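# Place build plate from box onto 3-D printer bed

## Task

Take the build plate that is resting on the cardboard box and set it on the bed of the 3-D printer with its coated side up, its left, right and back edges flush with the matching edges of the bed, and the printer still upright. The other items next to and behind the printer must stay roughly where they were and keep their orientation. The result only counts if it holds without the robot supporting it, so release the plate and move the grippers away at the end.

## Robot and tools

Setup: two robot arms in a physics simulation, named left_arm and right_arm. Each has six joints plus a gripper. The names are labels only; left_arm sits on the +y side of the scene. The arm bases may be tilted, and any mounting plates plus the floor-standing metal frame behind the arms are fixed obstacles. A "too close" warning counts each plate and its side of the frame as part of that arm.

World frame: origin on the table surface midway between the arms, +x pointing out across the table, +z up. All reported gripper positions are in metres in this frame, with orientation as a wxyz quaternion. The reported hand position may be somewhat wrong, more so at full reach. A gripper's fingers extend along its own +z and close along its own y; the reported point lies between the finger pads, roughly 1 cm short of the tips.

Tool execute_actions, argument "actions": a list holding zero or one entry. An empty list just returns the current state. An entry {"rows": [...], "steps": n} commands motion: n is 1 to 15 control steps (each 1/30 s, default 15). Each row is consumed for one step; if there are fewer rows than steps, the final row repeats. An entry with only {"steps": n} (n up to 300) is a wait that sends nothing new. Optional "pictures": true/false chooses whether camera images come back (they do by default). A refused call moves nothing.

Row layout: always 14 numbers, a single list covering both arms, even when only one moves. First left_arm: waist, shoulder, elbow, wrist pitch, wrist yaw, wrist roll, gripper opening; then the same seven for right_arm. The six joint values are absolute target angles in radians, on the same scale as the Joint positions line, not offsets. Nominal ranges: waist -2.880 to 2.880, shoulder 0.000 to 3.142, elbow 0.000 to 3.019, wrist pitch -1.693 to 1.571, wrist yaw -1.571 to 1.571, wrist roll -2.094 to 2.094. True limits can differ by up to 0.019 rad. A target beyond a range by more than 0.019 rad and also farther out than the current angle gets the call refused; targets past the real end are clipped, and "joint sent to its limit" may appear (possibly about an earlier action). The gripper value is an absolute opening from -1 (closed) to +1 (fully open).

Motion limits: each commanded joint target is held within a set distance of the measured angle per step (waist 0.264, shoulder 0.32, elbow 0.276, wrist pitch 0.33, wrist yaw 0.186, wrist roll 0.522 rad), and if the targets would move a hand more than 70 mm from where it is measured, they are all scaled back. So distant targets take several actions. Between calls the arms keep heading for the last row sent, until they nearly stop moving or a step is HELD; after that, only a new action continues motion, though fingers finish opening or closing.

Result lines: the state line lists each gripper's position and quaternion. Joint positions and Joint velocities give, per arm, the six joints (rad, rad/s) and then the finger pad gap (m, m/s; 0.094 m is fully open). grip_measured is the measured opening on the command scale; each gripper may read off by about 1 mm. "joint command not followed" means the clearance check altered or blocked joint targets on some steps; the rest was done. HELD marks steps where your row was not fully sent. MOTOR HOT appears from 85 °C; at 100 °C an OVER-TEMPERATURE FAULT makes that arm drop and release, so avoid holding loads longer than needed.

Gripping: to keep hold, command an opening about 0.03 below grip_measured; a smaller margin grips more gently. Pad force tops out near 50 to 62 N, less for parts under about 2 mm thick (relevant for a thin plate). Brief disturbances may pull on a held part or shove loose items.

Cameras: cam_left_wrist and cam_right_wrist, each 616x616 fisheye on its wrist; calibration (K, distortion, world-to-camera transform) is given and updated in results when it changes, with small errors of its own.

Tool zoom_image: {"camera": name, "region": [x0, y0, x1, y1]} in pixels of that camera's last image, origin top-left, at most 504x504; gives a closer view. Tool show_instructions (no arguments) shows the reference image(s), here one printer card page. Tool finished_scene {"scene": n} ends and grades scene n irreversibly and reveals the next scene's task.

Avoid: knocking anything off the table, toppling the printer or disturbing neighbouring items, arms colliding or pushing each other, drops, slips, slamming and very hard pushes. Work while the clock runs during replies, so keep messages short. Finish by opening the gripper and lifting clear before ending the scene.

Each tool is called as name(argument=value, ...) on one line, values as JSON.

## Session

show_instructions()

execute_actions(actions=[])

Reference images for this scene: printer card page 5.

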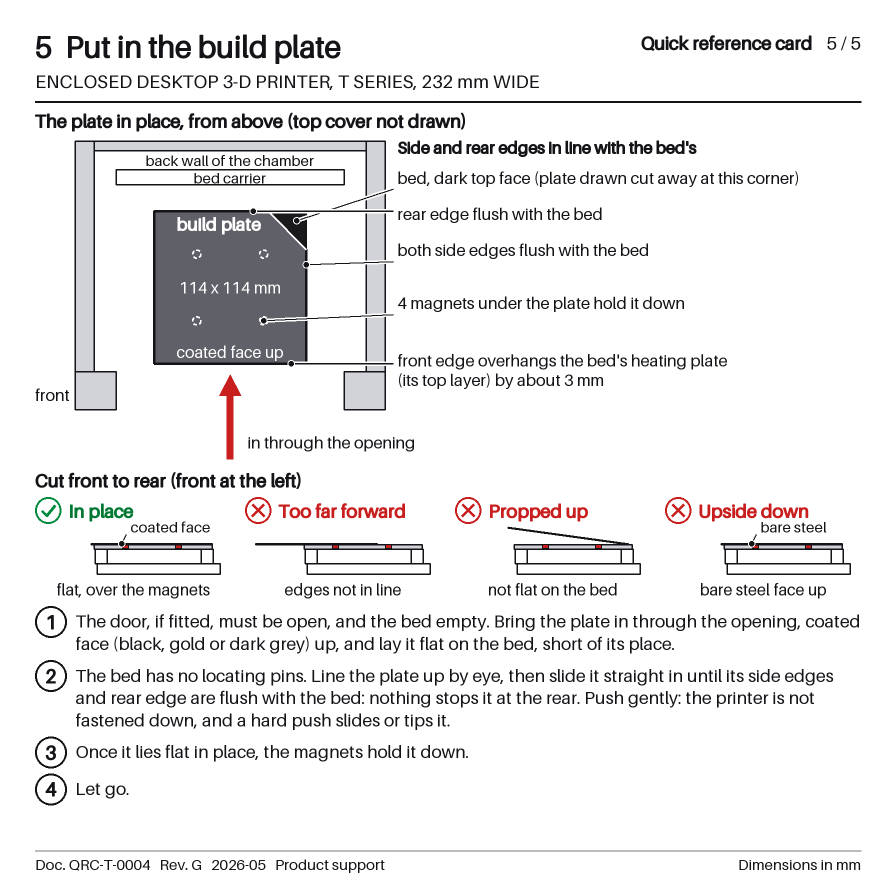

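Scene clock: 0.00 s of 4350.00 s.
left_arm: end_effector_position=(+0.4407, +0.4521, +0.2465) grip_measured=+1.000 end_effector_quat_wxyz=(+0.366, -0.073, +0.928, +0.021) | right_arm: end_effector_position=(+0.4141, -0.4021, +0.2538) grip_measured=+1.000 end_effector_quat_wxyz=(+0.378, +0.029, +0.925, -0.004)
Joint positions: left_arm=[0.061 1.959 0.546 0.627 0.041 0.08  0.094] | right_arm=[-0.077  1.947  0.545  0.644 -0.036 -0.072  0.094]
Joint velocities: left_arm=[-0.015 -0.015  0.002 -0.017 -0.007  0.022  0.   ] | right_arm=[-0.015 -0.024  0.002 -0.002  0.007 -0.022  0.   ]

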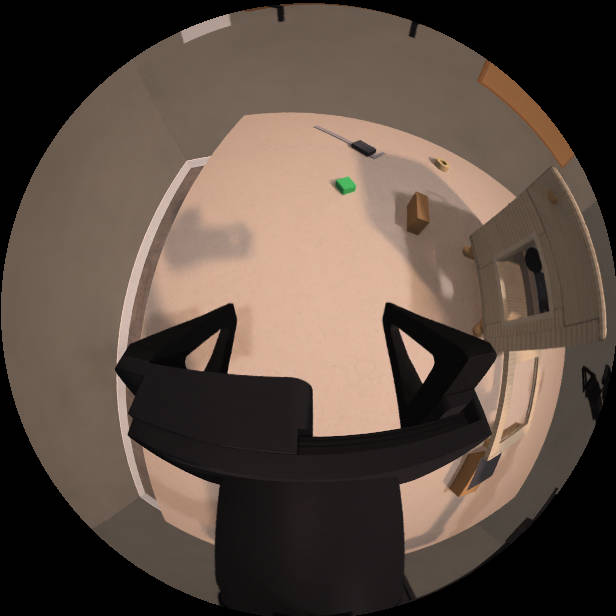

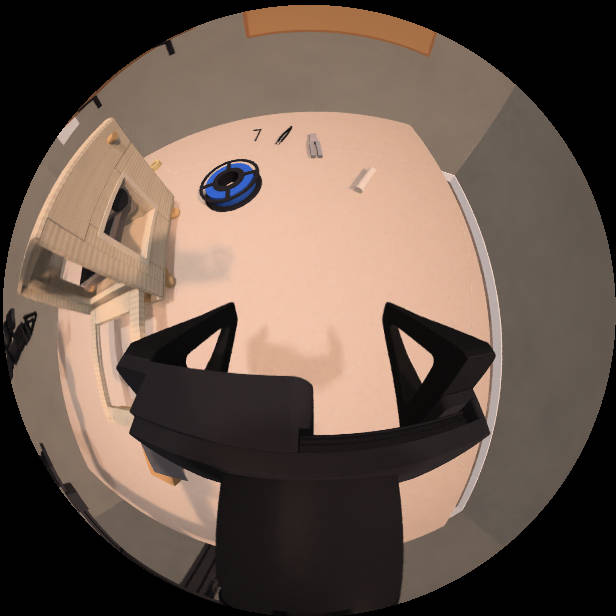

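zoom_image(camera="cam_left_wrist", region=[430,330,570,510])

zoom_image(camera="cam_right_wrist", region=[10,100,210,500])

Region (430, 330, 570, 510) of cam_left_wrist's 616x616 image, scaled by 2.800, with more detail than that image has.

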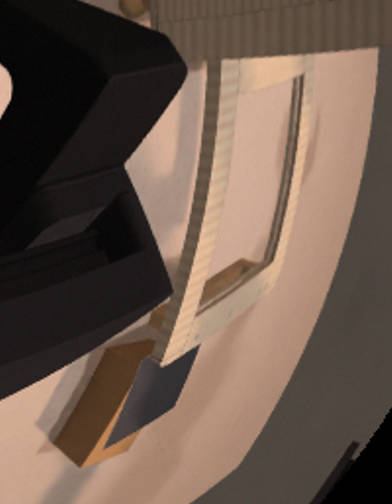

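Region (10, 100, 210, 500) of cam_right_wrist's 616x616 image, scaled by 1.260, with more detail than that image has.

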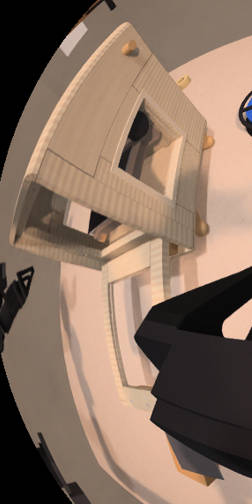

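execute_actions(actions=[{"rows": [[0.06,1.94,0.545,0.6,0.04,0.08,1,-0.077,1.947,0.545,0.644,-0.036,-0.072,1],[0.055,1.92,0.543,0.575,0.04,0.07,1,-0.077,1.947,0.545,0.644,-0.036,-0.072,1],[0.05,1.895,0.541,0.55,0.035,0.07,1,-0.077,1.947,0.545,0.644,-0.036,-0.072,1],[0.04,1.87,0.539,0.52,0.03,0.06,1,-0.077,1.947,0.545,0.644,-0.036,-0.072,1],[0.03,1.845,0.537,0.49,0.03,0.06,1,-0.077,1.947,0.545,0.644,-0.036,-0.072,1],[0.015,1.82,0.535,0.46,0.025,0.05,1,-0.077,1.947,0.545,0.644,-0.036,-0.072,1],[0.0,1.795,0.533,0.43,0.02,0.05,1,-0.077,1.947,0.545,0.644,-0.036,-0.072,1],[-0.02,1.77,0.531,0.4,0.02,0.04,1,-0.077,1.947,0.545,0.644,-0.036,-0.072,1],[-0.04,1.745,0.529,0.37,0.015,0.04,1,-0.077,1.947,0.545,0.644,-0.036,-0.072,1],[-0.06,1.72,0.527,0.34,0.01,0.03,1,-0.077,1.947,0.545,0.644,-0.036,-0.072,1],[-0.085,1.695,0.525,0.31,0.01,0.03,1,-0.077,1.947,0.545,0.644,-0.036,-0.072,1],[-0.11,1.67,0.523,0.28,0.005,0.02,1,-0.077,1.947,0.545,0.644,-0.036,-0.072,1],[-0.135,1.645,0.521,0.25,0,0.02,1,-0.077,1.947,0.545,0.644,-0.036,-0.072,1],[-0.16,1.62,0.519,0.22,0,0.01,1,-0.077,1.947,0.545,0.644,-0.036,-0.072,1],[-0.19,1.595,0.517,0.19,0,0,1,-0.077,1.947,0.545,0.644,-0.036,-0.072,1]], "steps": 15}], pictures=false)

execute_actions(actions=[{"rows": [[-0.22,1.57,0.515,0.16,0,0,1,-0.077,1.947,0.545,0.644,-0.036,-0.072,1],[-0.25,1.545,0.513,0.13,0,0,1,-0.077,1.947,0.545,0.644,-0.036,-0.072,1],[-0.28,1.52,0.511,0.1,0,0,1,-0.077,1.947,0.545,0.644,-0.036,-0.072,1],[-0.31,1.495,0.509,0.07,0,0,1,-0.077,1.947,0.545,0.644,-0.036,-0.072,1],[-0.34,1.47,0.507,0.045,0,0,1,-0.077,1.947,0.545,0.644,-0.036,-0.072,1],[-0.37,1.445,0.505,0.02,0,0,1,-0.077,1.947,0.545,0.644,-0.036,-0.072,1],[-0.4,1.42,0.503,0,0,0,1,-0.077,1.947,0.545,0.644,-0.036,-0.072,1],[-0.43,1.4,0.501,-0.02,0,0,1,-0.077,1.947,0.545,0.644,-0.036,-0.072,1],[-0.46,1.38,0.499,-0.04,0,0,1,-0.077,1.947,0.545,0.644,-0.036,-0.072,1],[-0.49,1.365,0.497,-0.055,0,0,1,-0.077,1.947,0.545,0.644,-0.036,-0.072,1],[-0.52,1.35,0.495,-0.07,0,0,1,-0.077,1.947,0.545,0.644,-0.036,-0.072,1],[-0.55,1.34,0.493,-0.08,0,0,1,-0.077,1.947,0.545,0.644,-0.036,-0.072,1],[-0.58,1.335,0.491,-0.085,0,0,1,-0.077,1.947,0.545,0.644,-0.036,-0.072,1],[-0.61,1.335,0.49,-0.085,0,0,1,-0.077,1.947,0.545,0.644,-0.036,-0.072,1],[-0.64,1.335,0.49,-0.085,0,0,1,-0.077,1.947,0.545,0.644,-0.036,-0.072,1]], "steps": 15}], pictures=false)

execute_actions(actions=[{"rows": [[-0.67,1.335,0.49,-0.085,0,0,1,-0.077,1.947,0.545,0.644,-0.036,-0.072,1],[-0.7,1.335,0.49,-0.085,0,0,1,-0.077,1.947,0.545,0.644,-0.036,-0.072,1],[-0.73,1.335,0.49,-0.085,0,0,1,-0.077,1.947,0.545,0.644,-0.036,-0.072,1],[-0.76,1.335,0.49,-0.085,0,0,1,-0.077,1.947,0.545,0.644,-0.036,-0.072,1],[-0.79,1.335,0.49,-0.085,0,0,1,-0.077,1.947,0.545,0.644,-0.036,-0.072,1],[-0.82,1.335,0.49,-0.085,0,0,1,-0.077,1.947,0.545,0.644,-0.036,-0.072,1],[-0.85,1.335,0.49,-0.085,0,0,1,-0.077,1.947,0.545,0.644,-0.036,-0.072,1],[-0.88,1.335,0.49,-0.085,0,0,1,-0.077,1.947,0.545,0.644,-0.036,-0.072,1],[-0.905,1.335,0.49,-0.085,0,0,1,-0.077,1.947,0.545,0.644,-0.036,-0.072,1],[-0.93,1.335,0.49,-0.085,0,0,1,-0.077,1.947,0.545,0.644,-0.036,-0.072,1],[-0.95,1.335,0.49,-0.085,0,0,1,-0.077,1.947,0.545,0.644,-0.036,-0.072,1],[-0.97,1.335,0.49,-0.085,0,0,1,-0.077,1.947,0.545,0.644,-0.036,-0.072,1],[-0.985,1.335,0.49,-0.085,0,0,1,-0.077,1.947,0.545,0.644,-0.036,-0.072,1],[-0.995,1.335,0.49,-0.085,0,0,1,-0.077,1.947,0.545,0.644,-0.036,-0.072,1],[-1.0,1.335,0.49,-0.085,0,0,1,-0.077,1.947,0.545,0.644,-0.036,-0.072,1]], "steps": 15}], pictures=false)

execute_actions(actions=[{"steps": 12}])

Scene clock: 60.73 s of 4350.00 s.
left_arm: end_effector_position=(+0.4397, +0.3736, +0.3233) grip_measured=+1.000 end_effector_quat_wxyz=(+0.339, -0.011, +0.941, -0.009) | right_arm: end_effector_position=(+0.4141, -0.4021, +0.2538) grip_measured=+1.000 end_effector_quat_wxyz=(+0.378, +0.029, +0.925, -0.004)
Joint positions: left_arm=[-0.13   1.638  0.53   0.258  0.004  0.039  0.094] | right_arm=[-0.077  1.947  0.545  0.644 -0.036 -0.072  0.094]
Joint velocities: left_arm=[-0.835 -0.737 -0.027 -0.862 -0.051 -0.168  0.   ] | right_arm=[-0.005 -0.005  0.002 -0.012 -0.007  0.037  0.   ]
Steps of this call (steps 1 to 90: nothing new was sent; then 57.23 s passed at rest; steps 91 to 105: all 15 steps of this action). Readings (joint positions):
91: left_arm=[0.061 1.958 0.546 0.623 0.041 0.080] | right_arm=[-0.077 1.947 0.545 0.644 -0.036 -0.072]
92: left_arm=[0.061 1.955 0.546 0.612 0.041 0.080] | right_arm=[-0.077 1.947 0.545 0.644 -0.036 -0.072]
94: left_arm=[0.061 1.934 0.544 0.571 0.037 0.080] | right_arm=[-0.077 1.947 0.545 0.644 -0.036 -0.072]
98: left_arm=[0.035 1.838 0.533 0.460 0.024 0.069] | right_arm=[-0.077 1.947 0.545 0.644 -0.036 -0.072]
105: the state above

Scene clock: 61.23 s of 4350.00 s.
left_arm: end_effector_position=(+0.3675, +0.1961, +0.3951) grip_measured=+1.000 end_effector_quat_wxyz=(+0.313, +0.189, +0.927, -0.090) | right_arm: end_effector_position=(+0.4141, -0.4021, +0.2538) grip_measured=+1.000 end_effector_quat_wxyz=(+0.378, +0.029, +0.925, -0.004)
Joint positions: left_arm=[-0.581  1.331  0.497 -0.068  0.003  0.014  0.094] | right_arm=[-0.077  1.947  0.545  0.644 -0.036 -0.072  0.094]
Joint velocities: left_arm=[-0.864 -0.132 -0.007 -0.129  0.022  0.022  0.   ] | right_arm=[-0.005 -0.015 -0.007 -0.007  0.037 -0.051  0.   ]
Steps of this call (steps 1 to 15: all 15 steps of this action). Readings (joint positions):
1: left_arm=[-0.159 1.614 0.529 0.228 0.004 0.034] | right_arm=[-0.077 1.947 0.545 0.644 -0.036 -0.072]
2: left_arm=[-0.190 1.589 0.526 0.199 0.004 0.030] | right_arm=[-0.077 1.947 0.545 0.644 -0.036 -0.072]
4: left_arm=[-0.251 1.542 0.520 0.138 0.004 0.024] | right_arm=[-0.077 1.947 0.545 0.644 -0.036 -0.072]
8: left_arm=[-0.373 1.446 0.507 0.031 0.004 0.018] | right_arm=[-0.077 1.947 0.545 0.644 -0.036 -0.072]
15: the state above

Scene clock: 61.73 s of 4350.00 s.
left_arm: end_effector_position=(+0.2718, +0.0651, +0.4018) grip_measured=+1.000 end_effector_quat_wxyz=(+0.293, +0.370, +0.868, -0.152) | right_arm: end_effector_position=(+0.4141, -0.4021, +0.2538) grip_measured=+1.000 end_effector_quat_wxyz=(+0.378, +0.029, +0.925, -0.004)
Joint positions: left_arm=[-0.985  1.329  0.492 -0.076  0.003  0.014  0.094] | right_arm=[-0.077  1.947  0.545  0.644 -0.036 -0.072  0.094]
Joint velocities: left_arm=[-0.376  0.005 -0.007 -0.012  0.037 -0.051  0.   ] | right_arm=[-0.005 -0.005  0.017 -0.012 -0.022  0.007  0.   ]
Steps of this call (steps 1 to 15: all 15 steps of this action). Readings (joint positions):
1: left_arm=[-0.611 1.329 0.496 -0.071 0.003 0.014] | right_arm=[-0.077 1.947 0.545 0.644 -0.036 -0.072]
2: left_arm=[-0.641 1.329 0.496 -0.072 0.003 0.014] | right_arm=[-0.077 1.947 0.545 0.644 -0.036 -0.072]
4: left_arm=[-0.700 1.329 0.494 -0.075 0.003 0.014] | right_arm=[-0.077 1.947 0.545 0.644 -0.036 -0.072]
8: left_arm=[-0.821 1.329 0.492 -0.076 0.003 0.014] | right_arm=[-0.077 1.947 0.545 0.644 -0.036 -0.072]
15: the state above

Scene clock: 62.13 s of 4350.00 s.
left_arm: end_effector_position=(+0.2672, +0.0608, +0.4022) grip_measured=+1.000 end_effector_quat_wxyz=(+0.293, +0.376, +0.865, -0.155) | right_arm: end_effector_position=(+0.4141, -0.4021, +0.2538) grip_measured=+1.000 end_effector_quat_wxyz=(+0.378, +0.029, +0.925, -0.004)
Joint positions: left_arm=[-1.001  1.329  0.492 -0.076  0.003  0.014  0.094] | right_arm=[-0.077  1.947  0.545  0.644 -0.036 -0.072  0.094]
Joint velocities: left_arm=[-0.005 -0.015 -0.002 -0.007 -0.007 -0.007  0.   ] | right_arm=[ 0.005 -0.015  0.002 -0.012 -0.037  0.037  0.   ]
Steps of this call (steps 1 to 12: the robot went on to your last target). Readings (joint positions):
1: left_arm=[-0.995 1.329 0.492 -0.076 0.003 0.014] | right_arm=[-0.077 1.947 0.545 0.644 -0.036 -0.072]
2: left_arm=[-0.999 1.329 0.492 -0.076 0.003 0.014] | right_arm=[-0.077 1.947 0.545 0.644 -0.036 -0.072]
4: left_arm=[-1.001 1.329 0.492 -0.076 0.003 0.014] | right_arm=[-0.077 1.947 0.545 0.644 -0.036 -0.072]
8: left_arm=[-1.001 1.329 0.492 -0.076 0.003 0.014] | right_arm=[-0.077 1.947 0.545 0.644 -0.036 -0.072]
12: the state above
camera_calibration (this result's frames):
cam_left_wrist: T_world_to_cam=[[-0.748245, -0.662697, 0.0310243, 0.22322], [-0.663415, 0.747182, -0.0400021, 0.151898], [0.00332847, -0.0505133, -0.998718, 0.530791], [0, 0, 0, 1]] pos_world=[0.266027, 0.0612442, 0.529262]

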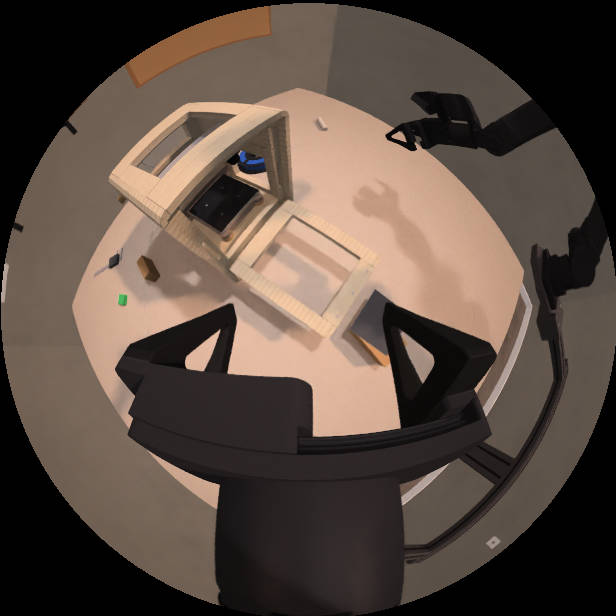

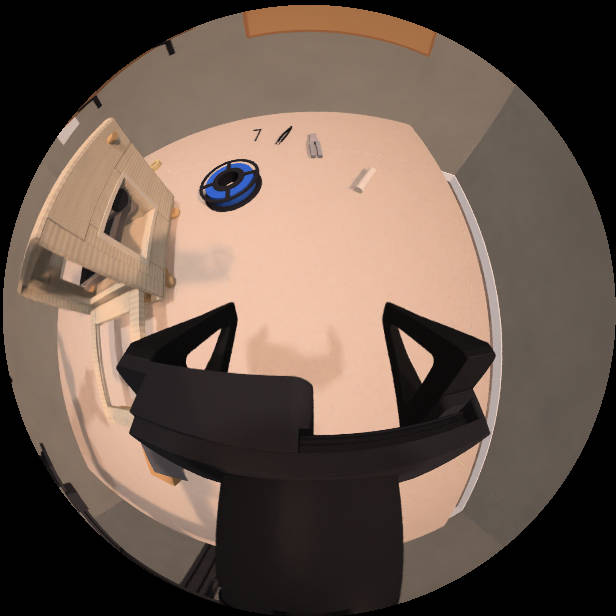

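zoom_image(camera="cam_left_wrist", region=[160,140,400,380])

zoom_image(camera="cam_left_wrist", region=[170,160,290,260])

Region (160, 140, 400, 380) of cam_left_wrist's 616x616 image, scaled by 2.100, with more detail than that image has.

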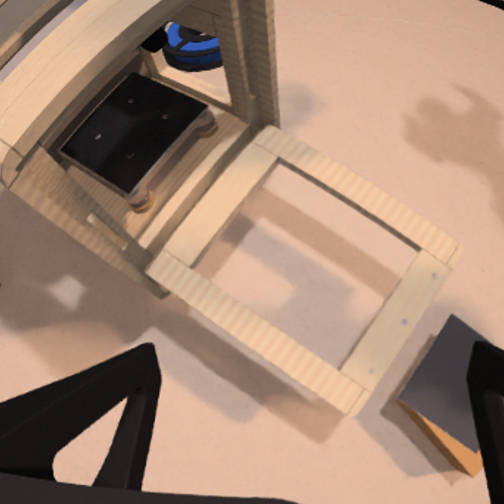

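Region (170, 160, 290, 260) of cam_left_wrist's 616x616 image, scaled by 4.200, with more detail than that image has.

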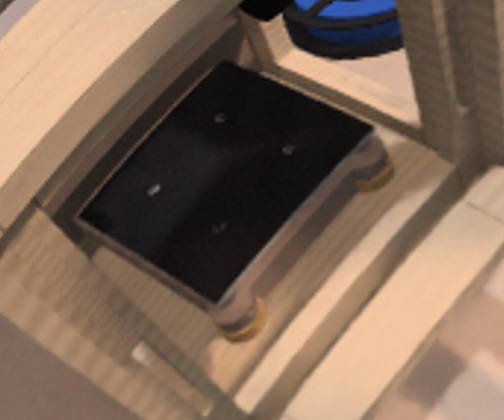

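execute_actions(actions=[{"rows": [[-1.02,1.335,0.49,-0.085,0,0,1,-0.077,1.947,0.545,0.644,-0.036,-0.072,1],[-1.04,1.335,0.49,-0.085,0,0,1,-0.077,1.947,0.545,0.644,-0.036,-0.072,1],[-1.07,1.335,0.49,-0.085,0,0,1,-0.077,1.947,0.545,0.644,-0.036,-0.072,1],[-1.1,1.335,0.49,-0.085,0,0,1,-0.077,1.947,0.545,0.644,-0.036,-0.072,1],[-1.13,1.335,0.49,-0.085,0,0,1,-0.077,1.947,0.545,0.644,-0.036,-0.072,1],[-1.16,1.335,0.49,-0.085,0,0,1,-0.077,1.947,0.545,0.644,-0.036,-0.072,1],[-1.19,1.335,0.49,-0.085,0,0,1,-0.077,1.947,0.545,0.644,-0.036,-0.072,1],[-1.22,1.335,0.49,-0.085,0,0,1,-0.077,1.947,0.545,0.644,-0.036,-0.072,1],[-1.25,1.335,0.49,-0.085,0,0,1,-0.077,1.947,0.545,0.644,-0.036,-0.072,1],[-1.28,1.335,0.49,-0.085,0,0,1,-0.077,1.947,0.545,0.644,-0.036,-0.072,1],[-1.31,1.335,0.49,-0.085,0,0,1,-0.077,1.947,0.545,0.644,-0.036,-0.072,1],[-1.34,1.335,0.49,-0.085,0,0,1,-0.077,1.947,0.545,0.644,-0.036,-0.072,1],[-1.37,1.335,0.49,-0.085,0,0,1,-0.077,1.947,0.545,0.644,-0.036,-0.072,1],[-1.39,1.335,0.49,-0.085,0,0,1,-0.077,1.947,0.545,0.644,-0.036,-0.072,1],[-1.41,1.335,0.49,-0.085,0,0,1,-0.077,1.947,0.545,0.644,-0.036,-0.072,1]], "steps": 15}], pictures=false)

execute_actions(actions=[{"steps": 15}])

zoom_image(camera="cam_left_wrist", region=[220,220,388,388])

Scene clock: 121.50 s of 4350.00 s.
left_arm: end_effector_position=(+0.1421, -0.0175, +0.4095) grip_measured=+1.000 end_effector_quat_wxyz=(+0.269, +0.528, +0.779, -0.206) | right_arm: end_effector_position=(+0.4141, -0.4021, +0.2538) grip_measured=+1.000 end_effector_quat_wxyz=(+0.378, +0.029, +0.925, -0.004)
Joint positions: left_arm=[-1.37   1.329  0.492 -0.076  0.     0.012  0.094] | right_arm=[-0.077  1.947  0.545  0.644 -0.036 -0.072  0.094]
Joint velocities: left_arm=[-0.737 -0.015 -0.012  0.002 -0.066 -0.007  0.   ] | right_arm=[-0.005 -0.024  0.002 -0.002 -0.051 -0.081  0.   ]
Steps of this call (steps 1 to 30: the robot went on to your last target; steps 31 to 90: nothing new was sent; then 55.87 s passed at rest; steps 91 to 105: all 15 steps of this action). Readings (joint positions):
91: left_arm=[-1.001 1.329 0.492 -0.076 0.003 0.014] | right_arm=[-0.077 1.947 0.545 0.644 -0.036 -0.072]
92: left_arm=[-1.004 1.329 0.492 -0.076 0.003 0.013] | right_arm=[-0.077 1.947 0.545 0.644 -0.036 -0.072]
94: left_arm=[-1.027 1.329 0.492 -0.076 0.001 0.013] | right_arm=[-0.077 1.947 0.545 0.644 -0.036 -0.072]
98: left_arm=[-1.147 1.329 0.492 -0.076 0.000 0.012] | right_arm=[-0.077 1.947 0.545 0.644 -0.036 -0.072]
105: the state above

Scene clock: 122.00 s of 4350.00 s.
left_arm: end_effector_position=(+0.1247, -0.0239, +0.4103) grip_measured=+1.000 end_effector_quat_wxyz=(+0.266, +0.545, +0.766, -0.212) | right_arm: end_effector_position=(+0.4141, -0.4021, +0.2538) grip_measured=+1.000 end_effector_quat_wxyz=(+0.378, +0.029, +0.925, -0.004)
Joint positions: left_arm=[-1.416  1.329  0.492 -0.076  0.     0.012  0.094] | right_arm=[-0.077  1.947  0.545  0.644 -0.036 -0.072  0.094]
Joint velocities: left_arm=[-0.015 -0.015  0.007  0.007 -0.037 -0.007  0.   ] | right_arm=[0.005 0.005 0.007 0.012 0.022 0.007 0.   ]
Steps of this call (steps 1 to 15: the robot went on to your last target). Readings (joint positions):
1: left_arm=[-1.392 1.329 0.492 -0.076 0.000 0.012] | right_arm=[-0.077 1.947 0.545 0.644 -0.036 -0.072]
2: left_arm=[-1.407 1.329 0.492 -0.076 0.000 0.012] | right_arm=[-0.077 1.947 0.545 0.644 -0.036 -0.072]
4: left_arm=[-1.416 1.329 0.492 -0.076 0.000 0.012] | right_arm=[-0.077 1.947 0.545 0.644 -0.036 -0.072]
8: left_arm=[-1.416 1.329 0.492 -0.076 0.000 0.012] | right_arm=[-0.077 1.947 0.545 0.644 -0.036 -0.072]
15: the state above
camera_calibration (this result's frames):
cam_left_wrist: T_world_to_cam=[[-0.951544, -0.306928, 0.0189402, 0.0989856], [-0.307512, 0.949655, -0.0599264, 0.0895964], [0.000406429, -0.0628469, -0.998023, 0.534922], [0, 0, 0, 1]] pos_world=[0.121524, -0.021086, 0.537359]

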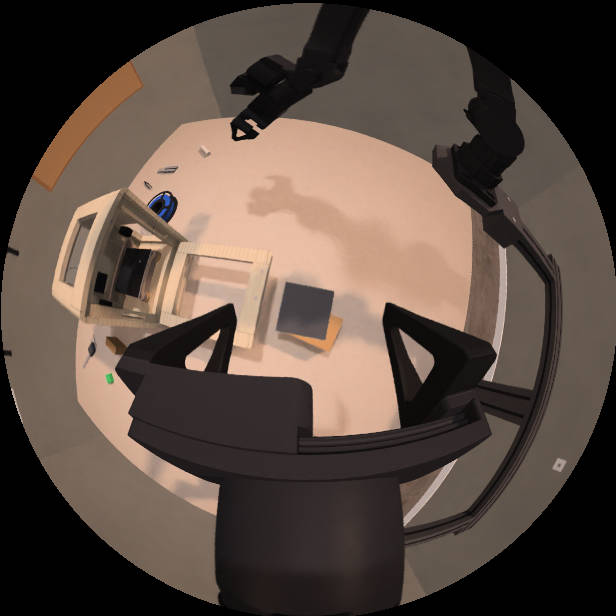

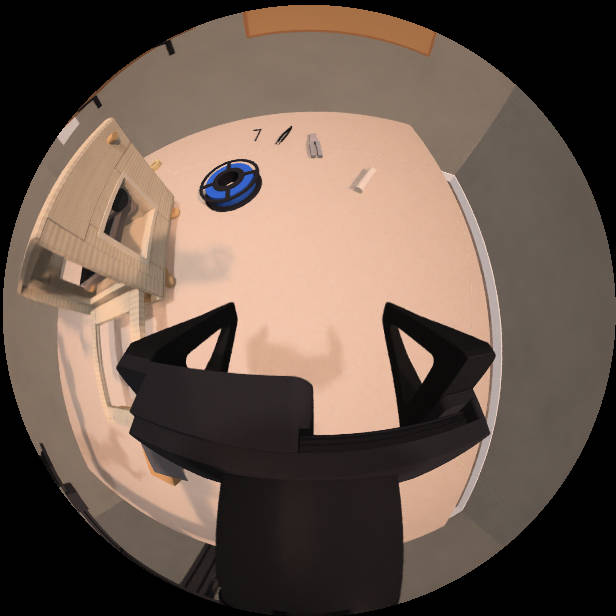

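Region (220, 220, 388, 388) of cam_left_wrist's 616x616 image, scaled by 3.000, with more detail than that image has.

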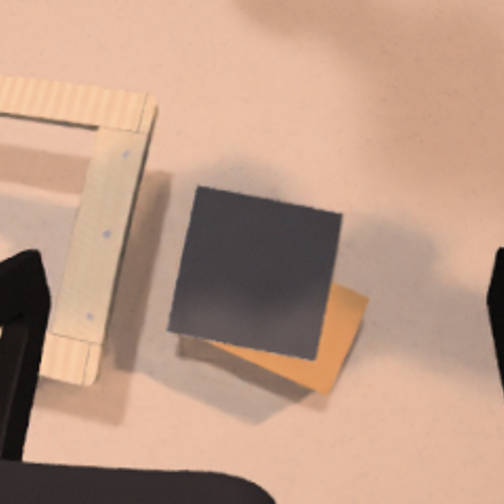

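execute_actions(actions=[{"rows": [[-1.41,1.335,0.49,-0.085,0,0,1,-0.077,1.955,0.547,0.647,-0.046,-0.068,0.97],[-1.41,1.335,0.49,-0.085,0,0,1,-0.077,1.968,0.55,0.651,-0.06,-0.063,0.94],[-1.41,1.335,0.49,-0.085,0,0,1,-0.077,1.985,0.554,0.657,-0.08,-0.056,0.9],[-1.41,1.335,0.49,-0.085,0,0,1,-0.077,2.007,0.56,0.665,-0.106,-0.046,0.86],[-1.41,1.335,0.49,-0.085,0,0,1,-0.077,2.032,0.566,0.674,-0.135,-0.035,0.82],[-1.41,1.335,0.49,-0.085,0,0,1,-0.077,2.057,0.572,0.683,-0.164,-0.024,0.78],[-1.41,1.335,0.49,-0.085,0,0,1,-0.077,2.082,0.578,0.692,-0.193,-0.013,0.74],[-1.41,1.335,0.49,-0.085,0,0,1,-0.077,2.107,0.584,0.701,-0.222,-0.002,0.7],[-1.41,1.335,0.49,-0.085,0,0,1,-0.077,2.132,0.59,0.71,-0.251,0.009,0.66],[-1.41,1.335,0.49,-0.085,0,0,1,-0.077,2.157,0.596,0.719,-0.28,0.02,0.62],[-1.41,1.335,0.49,-0.085,0,0,1,-0.077,2.182,0.602,0.728,-0.309,0.031,0.58],[-1.41,1.335,0.49,-0.085,0,0,1,-0.077,2.207,0.608,0.737,-0.338,0.042,0.54],[-1.41,1.335,0.49,-0.085,0,0,1,-0.077,2.232,0.614,0.746,-0.367,0.053,0.5],[-1.41,1.335,0.49,-0.085,0,0,1,-0.077,2.257,0.62,0.755,-0.396,0.064,0.46],[-1.41,1.335,0.49,-0.085,0,0,1,-0.077,2.282,0.626,0.764,-0.425,0.075,0.42]], "steps": 15}], pictures=false)

execute_actions(actions=[{"rows": [[-1.41,1.335,0.49,-0.085,0,0,1,-0.077,2.307,0.632,0.773,-0.456,0.086,0.38],[-1.41,1.335,0.49,-0.085,0,0,1,-0.077,2.332,0.638,0.782,-0.487,0.097,0.34],[-1.41,1.335,0.49,-0.085,0,0,1,-0.077,2.357,0.644,0.791,-0.518,0.108,0.3],[-1.41,1.335,0.49,-0.085,0,0,1,-0.077,2.382,0.65,0.8,-0.549,0.119,0.26],[-1.41,1.335,0.49,-0.085,0,0,1,-0.077,2.407,0.656,0.809,-0.58,0.13,0.22],[-1.41,1.335,0.49,-0.085,0,0,1,-0.077,2.432,0.662,0.818,-0.611,0.141,0.18],[-1.41,1.335,0.49,-0.085,0,0,1,-0.077,2.457,0.668,0.827,-0.642,0.152,0.14],[-1.41,1.335,0.49,-0.085,0,0,1,-0.077,2.482,0.674,0.836,-0.673,0.163,0.1],[-1.41,1.335,0.49,-0.085,0,0,1,-0.077,2.507,0.68,0.845,-0.704,0.174,0.06],[-1.41,1.335,0.49,-0.085,0,0,1,-0.077,2.532,0.686,0.854,-0.735,0.185,0.02],[-1.41,1.335,0.49,-0.085,0,0,1,-0.077,2.557,0.692,0.863,-0.766,0.196,-0.02],[-1.41,1.335,0.49,-0.085,0,0,1,-0.077,2.582,0.698,0.872,-0.797,0.207,-0.06],[-1.41,1.335,0.49,-0.085,0,0,1,-0.077,2.607,0.704,0.881,-0.828,0.218,-0.1],[-1.41,1.335,0.49,-0.085,0,0,1,-0.077,2.632,0.71,0.89,-0.859,0.229,-0.14],[-1.41,1.335,0.49,-0.085,0,0,1,-0.077,2.657,0.716,0.899,-0.89,0.24,-0.18]], "steps": 15}], pictures=false)

execute_actions(actions=[{"rows": [[-1.41,1.335,0.49,-0.085,0,0,1,-0.077,2.682,0.722,0.908,-0.921,0.251,-0.2],[-1.41,1.335,0.49,-0.085,0,0,1,-0.075,2.707,0.728,0.917,-0.952,0.262,-0.2],[-1.41,1.335,0.49,-0.085,0,0,1,-0.07,2.732,0.734,0.926,-0.983,0.273,-0.2],[-1.41,1.335,0.49,-0.085,0,0,1,-0.065,2.757,0.74,0.935,-1.014,0.284,-0.2],[-1.41,1.335,0.49,-0.085,0,0,1,-0.06,2.782,0.746,0.944,-1.045,0.295,-0.2],[-1.41,1.335,0.49,-0.085,0,0,1,-0.05,2.807,0.752,0.953,-1.076,0.306,-0.2],[-1.41,1.335,0.49,-0.085,0,0,1,-0.04,2.83,0.758,0.962,-1.107,0.317,-0.2],[-1.41,1.335,0.49,-0.085,0,0,1,-0.03,2.852,0.764,0.971,-1.138,0.328,-0.2],[-1.41,1.335,0.49,-0.085,0,0,1,-0.02,2.873,0.77,0.98,-1.165,0.339,-0.2],[-1.41,1.335,0.49,-0.085,0,0,1,-0.005,2.893,0.776,0.989,-1.19,0.35,-0.2],[-1.41,1.335,0.49,-0.085,0,0,1,0.01,2.911,0.781,0.997,-1.21,0.36,-0.2],[-1.41,1.335,0.49,-0.085,0,0,1,0.025,2.927,0.786,1.004,-1.228,0.37,-0.2],[-1.41,1.335,0.49,-0.085,0,0,1,0.04,2.941,0.79,1.01,-1.242,0.38,-0.2],[-1.41,1.335,0.49,-0.085,0,0,1,0.055,2.952,0.793,1.015,-1.25,0.388,-0.2],[-1.41,1.335,0.49,-0.085,0,0,1,0.07,2.96,0.795,1.02,-1.253,0.393,-0.2]], "steps": 15}], pictures=false)

execute_actions(actions=[{"steps": 12}])

Scene clock: 242.50 s of 4350.00 s.
left_arm: end_effector_position=(+0.1247, -0.0239, +0.4103) grip_measured=+1.000 end_effector_quat_wxyz=(+0.266, +0.545, +0.766, -0.212) | right_arm: end_effector_position=(+0.3840, -0.3337, +0.1706) grip_measured=+0.439 end_effector_quat_wxyz=(+0.318, +0.015, +0.929, +0.188)
Joint positions: left_arm=[-1.416  1.329  0.492 -0.076  0.     0.012  0.094] | right_arm=[-0.077  2.23   0.604  0.729 -0.398  0.019  0.068]
Joint velocities: left_arm=[-0.034 -0.015 -0.007 -0.032  0.007  0.037  0.   ] | right_arm=[ 0.005  0.728  0.178  0.247 -0.681  0.286 -0.037]
Steps of this call (steps 1 to 15: the robot went on to your last target; steps 16 to 90: nothing new was sent; then 117.00 s passed at rest; steps 91 to 105: all 15 steps of this action). Readings (joint positions):
91: left_arm=[-1.416 1.329 0.492 -0.076 0.000 0.012] | right_arm=[-0.077 1.947 0.545 0.644 -0.039 -0.072]
92: left_arm=[-1.416 1.329 0.492 -0.076 0.000 0.012] | right_arm=[-0.077 1.948 0.545 0.644 -0.048 -0.072]
94: left_arm=[-1.416 1.329 0.492 -0.076 0.000 0.012] | right_arm=[-0.077 1.954 0.545 0.647 -0.084 -0.069]
98: left_arm=[-1.416 1.329 0.492 -0.076 0.000 0.012] | right_arm=[-0.077 2.030 0.558 0.674 -0.196 -0.047]
105: the state above

Scene clock: 243.00 s of 4350.00 s.
left_arm: end_effector_position=(+0.1247, -0.0239, +0.4103) grip_measured=+1.000 end_effector_quat_wxyz=(+0.266, +0.545, +0.766, -0.212) | right_arm: end_effector_position=(+0.3136, -0.2571, +0.0978) grip_measured=-0.161 end_effector_quat_wxyz=(+0.217, +0.039, +0.877, +0.427)
Joint positions: left_arm=[-1.416  1.329  0.492 -0.076  0.     0.012  0.094] | right_arm=[-0.077  2.599  0.702  0.867 -0.861  0.181  0.039]
Joint velocities: left_arm=[-0.005 -0.005  0.012 -0.002  0.066 -0.051  0.   ] | right_arm=[-0.005  0.757  0.154  0.276 -0.799  0.315 -0.035]
Steps of this call (steps 1 to 15: all 15 steps of this action). Readings (joint positions):
1: left_arm=[-1.416 1.329 0.492 -0.076 0.000 0.012] | right_arm=[-0.077 2.255 0.611 0.738 -0.428 0.029]
2: left_arm=[-1.416 1.329 0.492 -0.076 0.000 0.012] | right_arm=[-0.077 2.279 0.617 0.747 -0.458 0.040]
4: left_arm=[-1.416 1.329 0.492 -0.076 0.000 0.012] | right_arm=[-0.077 2.327 0.632 0.766 -0.521 0.061]
8: left_arm=[-1.416 1.329 0.492 -0.076 0.000 0.012] | right_arm=[-0.077 2.422 0.660 0.804 -0.644 0.104]
15: the state above

Scene clock: 243.50 s of 4350.00 s.
left_arm: end_effector_position=(+0.1247, -0.0239, +0.4103) grip_measured=+1.000 end_effector_quat_wxyz=(+0.266, +0.545, +0.766, -0.212) | right_arm: end_effector_position=(+0.1958, -0.1804, +0.0621) grip_measured=-0.199 end_effector_quat_wxyz=(+0.059, +0.038, +0.792, +0.606)
Joint positions: left_arm=[-1.416  1.329  0.492 -0.076  0.     0.012  0.094] | right_arm=[ 0.034  2.936  0.784  0.994 -1.244  0.343  0.038]
Joint velocities: left_arm=[-0.005 -0.005 -0.012 -0.017 -0.066 -0.007  0.   ] | right_arm=[ 0.503  0.376  0.085  0.159 -0.125  0.242  0.001]
Steps of this call (steps 1 to 15: all 15 steps of this action). Readings (joint positions):
1: left_arm=[-1.416 1.329 0.492 -0.076 0.000 0.012] | right_arm=[-0.077 2.624 0.708 0.876 -0.892 0.192]
2: left_arm=[-1.416 1.329 0.492 -0.076 0.000 0.012] | right_arm=[-0.077 2.650 0.714 0.885 -0.923 0.203]
4: left_arm=[-1.416 1.329 0.492 -0.076 0.000 0.012] | right_arm=[-0.077 2.700 0.726 0.903 -0.985 0.225]
8: left_arm=[-1.416 1.329 0.492 -0.076 0.000 0.012] | right_arm=[-0.065 2.799 0.750 0.940 -1.108 0.269]
15: the state above

Scene clock: 243.90 s of 4350.00 s.
left_arm: end_effector_position=(+0.1247, -0.0239, +0.4103) grip_measured=+1.000 end_effector_quat_wxyz=(+0.266, +0.545, +0.766, -0.212) | right_arm: end_effector_position=(+0.1825, -0.1701, +0.0582) grip_measured=-0.199 end_effector_quat_wxyz=(+0.034, +0.036, +0.790, +0.611)
Joint positions: left_arm=[-1.416  1.329  0.492 -0.076  0.     0.012  0.094] | right_arm=[ 0.074  2.96   0.79   1.007 -1.249  0.377  0.038]
Joint velocities: left_arm=[-0.005 -0.015 -0.002  0.017  0.022 -0.022  0.   ] | right_arm=[-0.024 -0.024  0.002 -0.002 -0.022  0.037 -0.   ]
Steps of this call (steps 1 to 12: the robot went on to your last target). Readings (joint positions):
1: left_arm=[-1.416 1.329 0.492 -0.076 0.000 0.012] | right_arm=[0.049 2.946 0.786 0.998 -1.247 0.350]
2: left_arm=[-1.416 1.329 0.492 -0.076 0.000 0.012] | right_arm=[0.062 2.954 0.787 1.000 -1.248 0.356]
4: left_arm=[-1.416 1.329 0.492 -0.076 0.000 0.012] | right_arm=[0.073 2.960 0.787 1.001 -1.249 0.365]
8: left_arm=[-1.416 1.329 0.492 -0.076 0.000 0.012] | right_arm=[0.074 2.960 0.789 1.006 -1.249 0.374]
12: the state above
camera_calibration (this result's frames):
cam_left_wrist: T_world_to_cam=[[-0.951544, -0.306928, 0.0189402, 0.0989856], [-0.307512, 0.949655, -0.0599264, 0.0895964], [0.000406429, -0.0628469, -0.998023, 0.534922], [0, 0, 0, 1]] pos_world=[0.121524, -0.021086, 0.537359]
cam_right_wrist: T_world_to_cam=[[-0.0116458, -0.246762, -0.969006, 0.0147882], [-0.861175, -0.490017, 0.135135, 0.070326], [-0.508176, 0.836057, -0.206799, 0.370856], [0, 0, 0, 1]] pos_world=[0.249195, -0.271947, 0.0815188]

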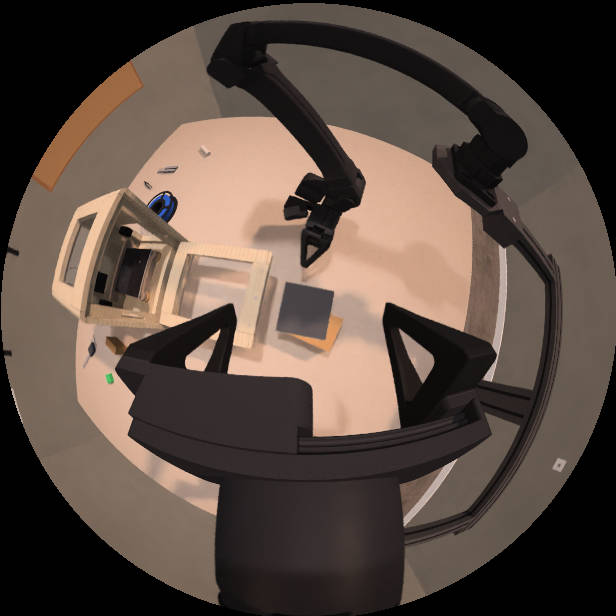

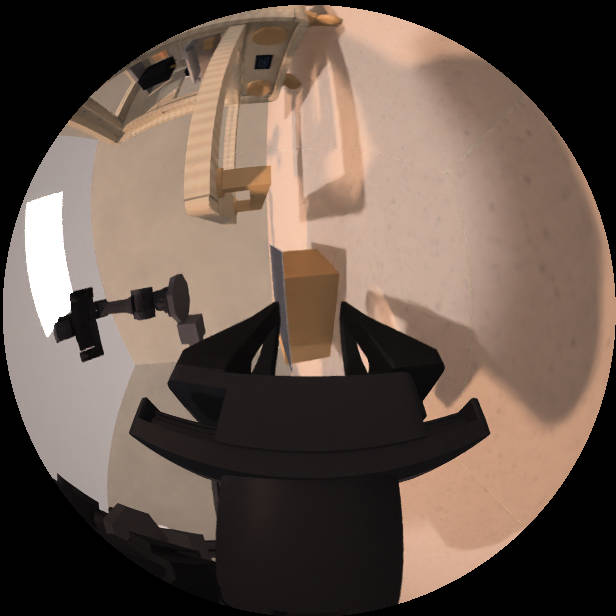

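zoom_image(camera="cam_right_wrist", region=[240,230,380,380])

zoom_image(camera="cam_left_wrist", region=[240,180,390,350])

Region (240, 230, 380, 380) of cam_right_wrist's 616x616 image, scaled by 3.360, with more detail than that image has; it fills the left 470 columns of this view, and the rest is white.

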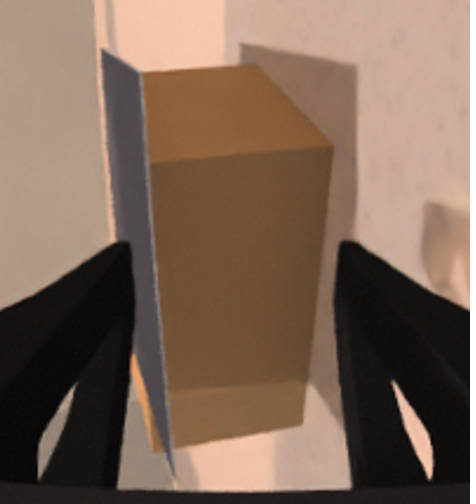

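Region (240, 180, 390, 350) of cam_left_wrist's 616x616 image, scaled by 2.965, with more detail than that image has; it fills the left 445 columns of this view, and the rest is white.

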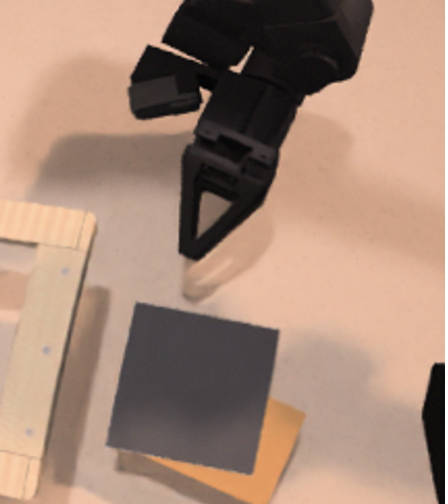

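execute_actions(actions=[{"rows": [[-1.41,1.335,0.49,-0.085,0,0,1,0.075,2.95,0.8,1.005,-1.25,0.4,-0.2],[-1.41,1.335,0.49,-0.085,0,0,1,0.08,2.942,0.805,0.995,-1.247,0.41,-0.2],[-1.41,1.335,0.49,-0.085,0,0,1,0.088,2.936,0.81,0.988,-1.244,0.42,-0.2],[-1.41,1.335,0.49,-0.085,0,0,1,0.097,2.93,0.814,0.984,-1.241,0.43,-0.2],[-1.41,1.335,0.49,-0.085,0,0,1,0.107,2.926,0.817,0.981,-1.241,0.44,-0.2],[-1.41,1.335,0.49,-0.085,0,0,1,0.117,2.923,0.817,0.98,-1.241,0.44,-0.2],[-1.41,1.335,0.49,-0.085,0,0,1,0.127,2.923,0.817,0.98,-1.241,0.44,-0.2],[-1.41,1.335,0.49,-0.085,0,0,1,0.137,2.923,0.817,0.98,-1.241,0.44,-0.2],[-1.41,1.335,0.49,-0.085,0,0,1,0.147,2.923,0.817,0.98,-1.241,0.44,-0.2],[-1.41,1.335,0.49,-0.085,0,0,1,0.157,2.923,0.817,0.98,-1.241,0.44,-0.2],[-1.41,1.335,0.49,-0.085,0,0,1,0.167,2.923,0.817,0.98,-1.241,0.44,-0.2],[-1.41,1.335,0.49,-0.085,0,0,1,0.177,2.923,0.817,0.98,-1.241,0.44,-0.2],[-1.41,1.335,0.49,-0.085,0,0,1,0.187,2.923,0.817,0.98,-1.241,0.44,-0.2],[-1.41,1.335,0.49,-0.085,0,0,1,0.195,2.923,0.817,0.98,-1.241,0.44,-0.2],[-1.41,1.335,0.49,-0.085,0,0,1,0.2,2.923,0.817,0.98,-1.241,0.44,-0.2]], "steps": 15}], pictures=false)

execute_actions(actions=[{"steps": 10}])

Scene clock: 323.80 s of 4350.00 s.
left_arm: end_effector_position=(+0.1247, -0.0239, +0.4103) grip_measured=+1.000 end_effector_quat_wxyz=(+0.266, +0.545, +0.766, -0.212) | right_arm: end_effector_position=(+0.1771, -0.1441, +0.0567) grip_measured=-0.199 end_effector_quat_wxyz=(-0.003, +0.007, +0.791, +0.612)
Joint positions: left_arm=[-1.416  1.329  0.492 -0.076  0.     0.012  0.094] | right_arm=[ 0.181  2.947  0.814  0.988 -1.243  0.424  0.038]
Joint velocities: left_arm=[-0.005 -0.005  0.002  0.002  0.007  0.037  0.   ] | right_arm=[ 0.278 -0.015 -0.012 -0.017 -0.022 -0.007  0.001]
Steps of this call (steps 1 to 30: the robot went on to your last target; steps 31 to 90: nothing new was sent; then 76.40 s passed at rest; steps 91 to 105: all 15 steps of this action). Readings (joint positions):
91: left_arm=[-1.416 1.329 0.492 -0.076 0.000 0.012] | right_arm=[0.074 2.960 0.790 1.007 -1.249 0.381]
92: left_arm=[-1.416 1.329 0.492 -0.076 0.000 0.012] | right_arm=[0.074 2.960 0.792 1.006 -1.249 0.384]
94: left_arm=[-1.416 1.329 0.492 -0.076 0.000 0.012] | right_arm=[0.075 2.960 0.799 0.999 -1.246 0.393]
98: left_arm=[-1.416 1.329 0.492 -0.076 0.000 0.012] | right_arm=[0.101 2.955 0.813 0.988 -1.243 0.413]
105: the state above

Scene clock: 324.13 s of 4350.00 s.
left_arm: end_effector_position=(+0.1247, -0.0239, +0.4103) grip_measured=+1.000 end_effector_quat_wxyz=(+0.266, +0.545, +0.766, -0.212) | right_arm: end_effector_position=(+0.1738, -0.1402, +0.0570) grip_measured=-0.199 end_effector_quat_wxyz=(-0.009, +0.002, +0.791, +0.612)
Joint positions: left_arm=[-1.416  1.329  0.492 -0.076  0.     0.012  0.094] | right_arm=[ 0.197  2.947  0.814  0.987 -1.243  0.427  0.038]
Joint velocities: left_arm=[-0.015 -0.015 -0.012 -0.007 -0.051 -0.081  0.   ] | right_arm=[ 0.005  0.015 -0.012 -0.002  0.022  0.051 -0.   ]
Steps of this call (steps 1 to 10: the robot went on to your last target). Readings (joint positions):
1: left_arm=[-1.416 1.329 0.492 -0.076 0.000 0.012] | right_arm=[0.189 2.947 0.814 0.987 -1.243 0.425]
2: left_arm=[-1.416 1.329 0.492 -0.076 0.000 0.012] | right_arm=[0.194 2.947 0.814 0.987 -1.243 0.425]
4: left_arm=[-1.416 1.329 0.492 -0.076 0.000 0.012] | right_arm=[0.197 2.947 0.814 0.987 -1.243 0.426]
8: left_arm=[-1.416 1.329 0.492 -0.076 0.000 0.012] | right_arm=[0.197 2.947 0.814 0.987 -1.243 0.426]
10: the state above
camera_calibration (this result's frames):
cam_left_wrist: T_world_to_cam=[[-0.951544, -0.306928, 0.0189402, 0.0989856], [-0.307512, 0.949655, -0.0599264, 0.0895964], [0.000406429, -0.0628469, -0.998023, 0.534922], [0, 0, 0, 1]] pos_world=[0.121524, -0.021086, 0.537359]
cam_right_wrist: T_world_to_cam=[[-0.0101877, -0.246276, -0.969146, 0.0206566], [-0.799722, -0.579816, 0.155748, 0.0532119], [-0.600284, 0.776634, -0.191045, 0.347953], [0, 0, 0, 1]] pos_world=[0.251635, -0.234292, 0.0782064]

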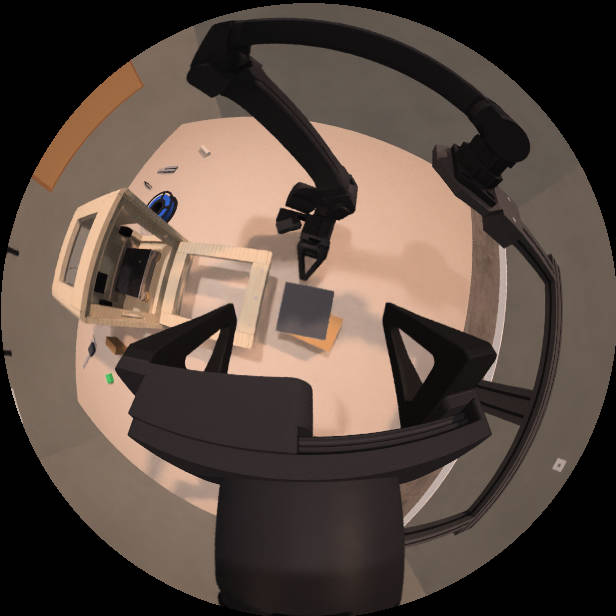

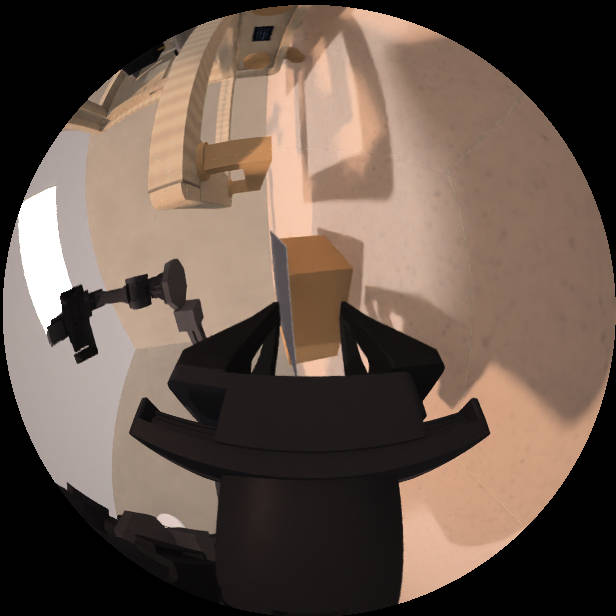

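execute_actions(actions=[{"rows": [[-1.41,1.335,0.49,-0.085,0,0,1,0.203,2.918,0.817,0.98,-1.241,0.44,-0.2],[-1.41,1.335,0.49,-0.085,0,0,1,0.208,2.913,0.817,0.98,-1.241,0.44,-0.2],[-1.41,1.335,0.49,-0.085,0,0,1,0.215,2.909,0.817,0.98,-1.241,0.44,-0.2],[-1.41,1.335,0.49,-0.085,0,0,1,0.224,2.909,0.817,0.98,-1.241,0.44,-0.2],[-1.41,1.335,0.49,-0.085,0,0,1,0.234,2.909,0.817,0.98,-1.241,0.44,-0.2],[-1.41,1.335,0.49,-0.085,0,0,1,0.245,2.909,0.817,0.98,-1.241,0.44,-0.2],[-1.41,1.335,0.49,-0.085,0,0,1,0.256,2.909,0.817,0.98,-1.241,0.44,-0.2],[-1.41,1.335,0.49,-0.085,0,0,1,0.267,2.909,0.817,0.98,-1.241,0.44,-0.2],[-1.41,1.335,0.49,-0.085,0,0,1,0.278,2.909,0.817,0.98,-1.241,0.44,-0.2],[-1.41,1.335,0.49,-0.085,0,0,1,0.289,2.909,0.817,0.98,-1.241,0.44,-0.2],[-1.41,1.335,0.49,-0.085,0,0,1,0.3,2.909,0.817,0.98,-1.241,0.44,-0.2],[-1.41,1.335,0.49,-0.085,0,0,1,0.311,2.909,0.817,0.98,-1.241,0.44,-0.2],[-1.41,1.335,0.49,-0.085,0,0,1,0.321,2.909,0.817,0.98,-1.241,0.44,-0.2],[-1.41,1.335,0.49,-0.085,0,0,1,0.329,2.909,0.817,0.98,-1.241,0.44,-0.2],[-1.41,1.335,0.49,-0.085,0,0,1,0.334,2.909,0.817,0.98,-1.241,0.44,-0.2]], "steps": 15}], pictures=false)

execute_actions(actions=[{"steps": 10}])

zoom_image(camera="cam_left_wrist", region=[240,200,390,350])

zoom_image(camera="cam_right_wrist", region=[230,200,400,380])

Scene clock: 355.30 s of 4350.00 s.
left_arm: end_effector_position=(+0.1247, -0.0239, +0.4103) grip_measured=+1.000 end_effector_quat_wxyz=(+0.266, +0.545, +0.766, -0.212) | right_arm: end_effector_position=(+0.1545, -0.1132, +0.0618) grip_measured=-0.199 end_effector_quat_wxyz=(-0.038, -0.050, +0.788, +0.613)
Joint positions: left_arm=[-1.416  1.329  0.492 -0.076  0.     0.012  0.094] | right_arm=[ 0.315  2.934  0.814  0.986 -1.243  0.427  0.038]
Joint velocities: left_arm=[ 0.005 -0.005  0.007  0.002 -0.051 -0.066  0.   ] | right_arm=[ 0.269 -0.005 -0.007 -0.002  0.022 -0.081 -0.001]
Steps of this call (steps 1 to 30: the robot went on to your last target; steps 31 to 90: nothing new was sent; then 27.67 s passed at rest; steps 91 to 105: all 15 steps of this action). Readings (joint positions):
91: left_arm=[-1.416 1.329 0.492 -0.076 0.000 0.012] | right_arm=[0.197 2.947 0.814 0.987 -1.243 0.427]
92: left_arm=[-1.416 1.329 0.492 -0.076 0.000 0.012] | right_arm=[0.197 2.947 0.814 0.987 -1.243 0.427]
94: left_arm=[-1.416 1.329 0.492 -0.076 0.000 0.012] | right_arm=[0.199 2.944 0.814 0.986 -1.243 0.427]
98: left_arm=[-1.416 1.329 0.492 -0.076 0.000 0.012] | right_arm=[0.229 2.937 0.814 0.986 -1.243 0.427]
105: the state above

Scene clock: 355.63 s of 4350.00 s.
left_arm: end_effector_position=(+0.1247, -0.0239, +0.4103) grip_measured=+1.000 end_effector_quat_wxyz=(+0.266, +0.545, +0.766, -0.212) | right_arm: end_effector_position=(+0.1507, -0.1097, +0.0621) grip_measured=-0.199 end_effector_quat_wxyz=(-0.043, -0.056, +0.787, +0.612)
Joint positions: left_arm=[-1.416  1.329  0.492 -0.076  0.     0.012  0.094] | right_arm=[ 0.332  2.934  0.814  0.986 -1.243  0.427  0.038]
Joint velocities: left_arm=[-0.005  0.005 -0.007 -0.012 -0.022 -0.007  0.   ] | right_arm=[ 0.005 -0.005 -0.012  0.007  0.022  0.022  0.   ]
Steps of this call (steps 1 to 10: the robot went on to your last target). Readings (joint positions):
1: left_arm=[-1.416 1.329 0.492 -0.076 0.000 0.012] | right_arm=[0.324 2.934 0.814 0.986 -1.243 0.427]
2: left_arm=[-1.416 1.329 0.492 -0.076 0.000 0.012] | right_arm=[0.329 2.934 0.814 0.986 -1.243 0.427]
4: left_arm=[-1.416 1.329 0.492 -0.076 0.000 0.012] | right_arm=[0.332 2.934 0.814 0.986 -1.243 0.427]
8: left_arm=[-1.416 1.329 0.492 -0.076 0.000 0.012] | right_arm=[0.332 2.934 0.814 0.986 -1.243 0.427]
10: the state above
camera_calibration (this result's frames):
cam_left_wrist: T_world_to_cam=[[-0.951544, -0.306928, 0.0189402, 0.0989856], [-0.307512, 0.949655, -0.0599264, 0.0895964], [0.000406429, -0.0628469, -0.998023, 0.534922], [0, 0, 0, 1]] pos_world=[0.121524, -0.021086, 0.537359]
cam_right_wrist: T_world_to_cam=[[0.039115, -0.237383, -0.970628, 0.026565], [-0.717736, -0.682505, 0.137994, 0.0291193], [-0.695216, 0.691257, -0.197074, 0.316736], [0, 0, 0, 1]] pos_world=[0.240061, -0.192766, 0.084187]

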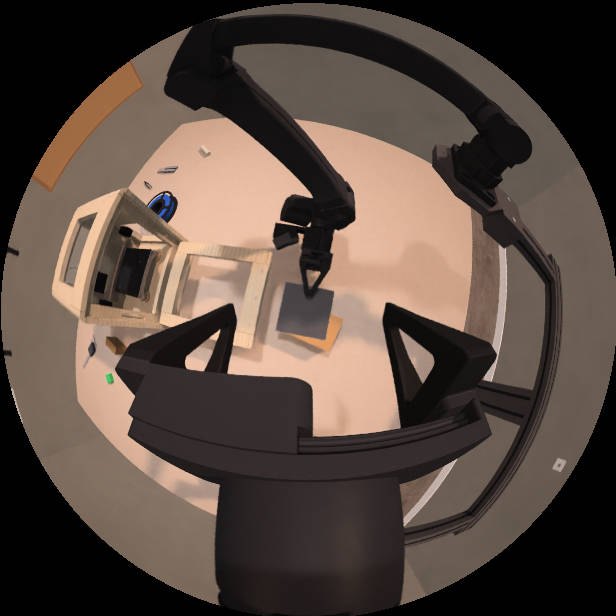

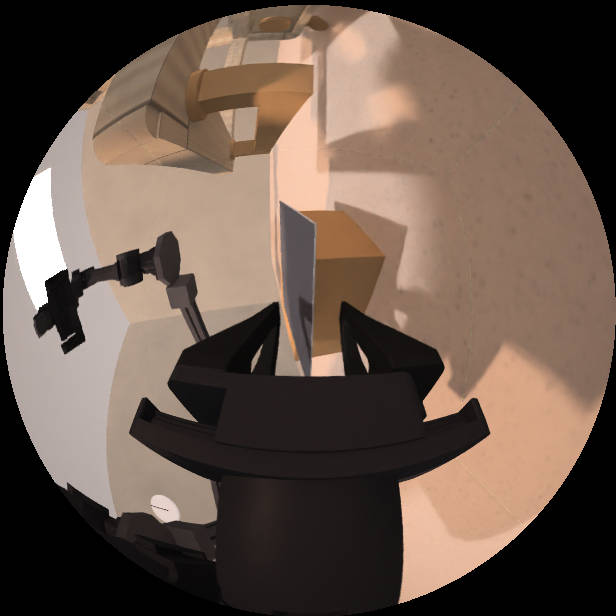

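Region (240, 200, 390, 350) of cam_left_wrist's 616x616 image, scaled by 3.360, with more detail than that image has.

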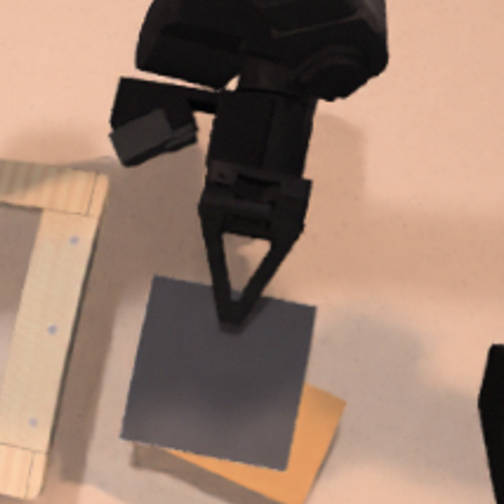

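Region (230, 200, 400, 380) of cam_right_wrist's 616x616 image, scaled by 2.800, with more detail than that image has.

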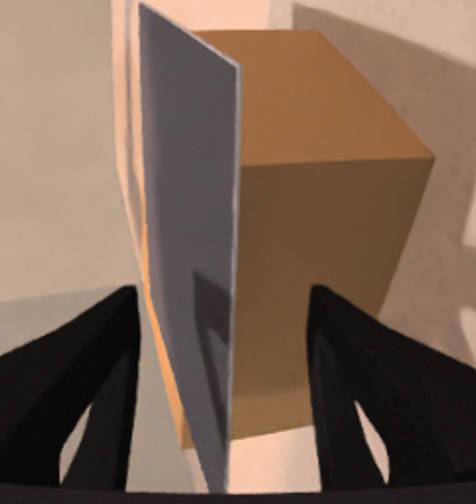

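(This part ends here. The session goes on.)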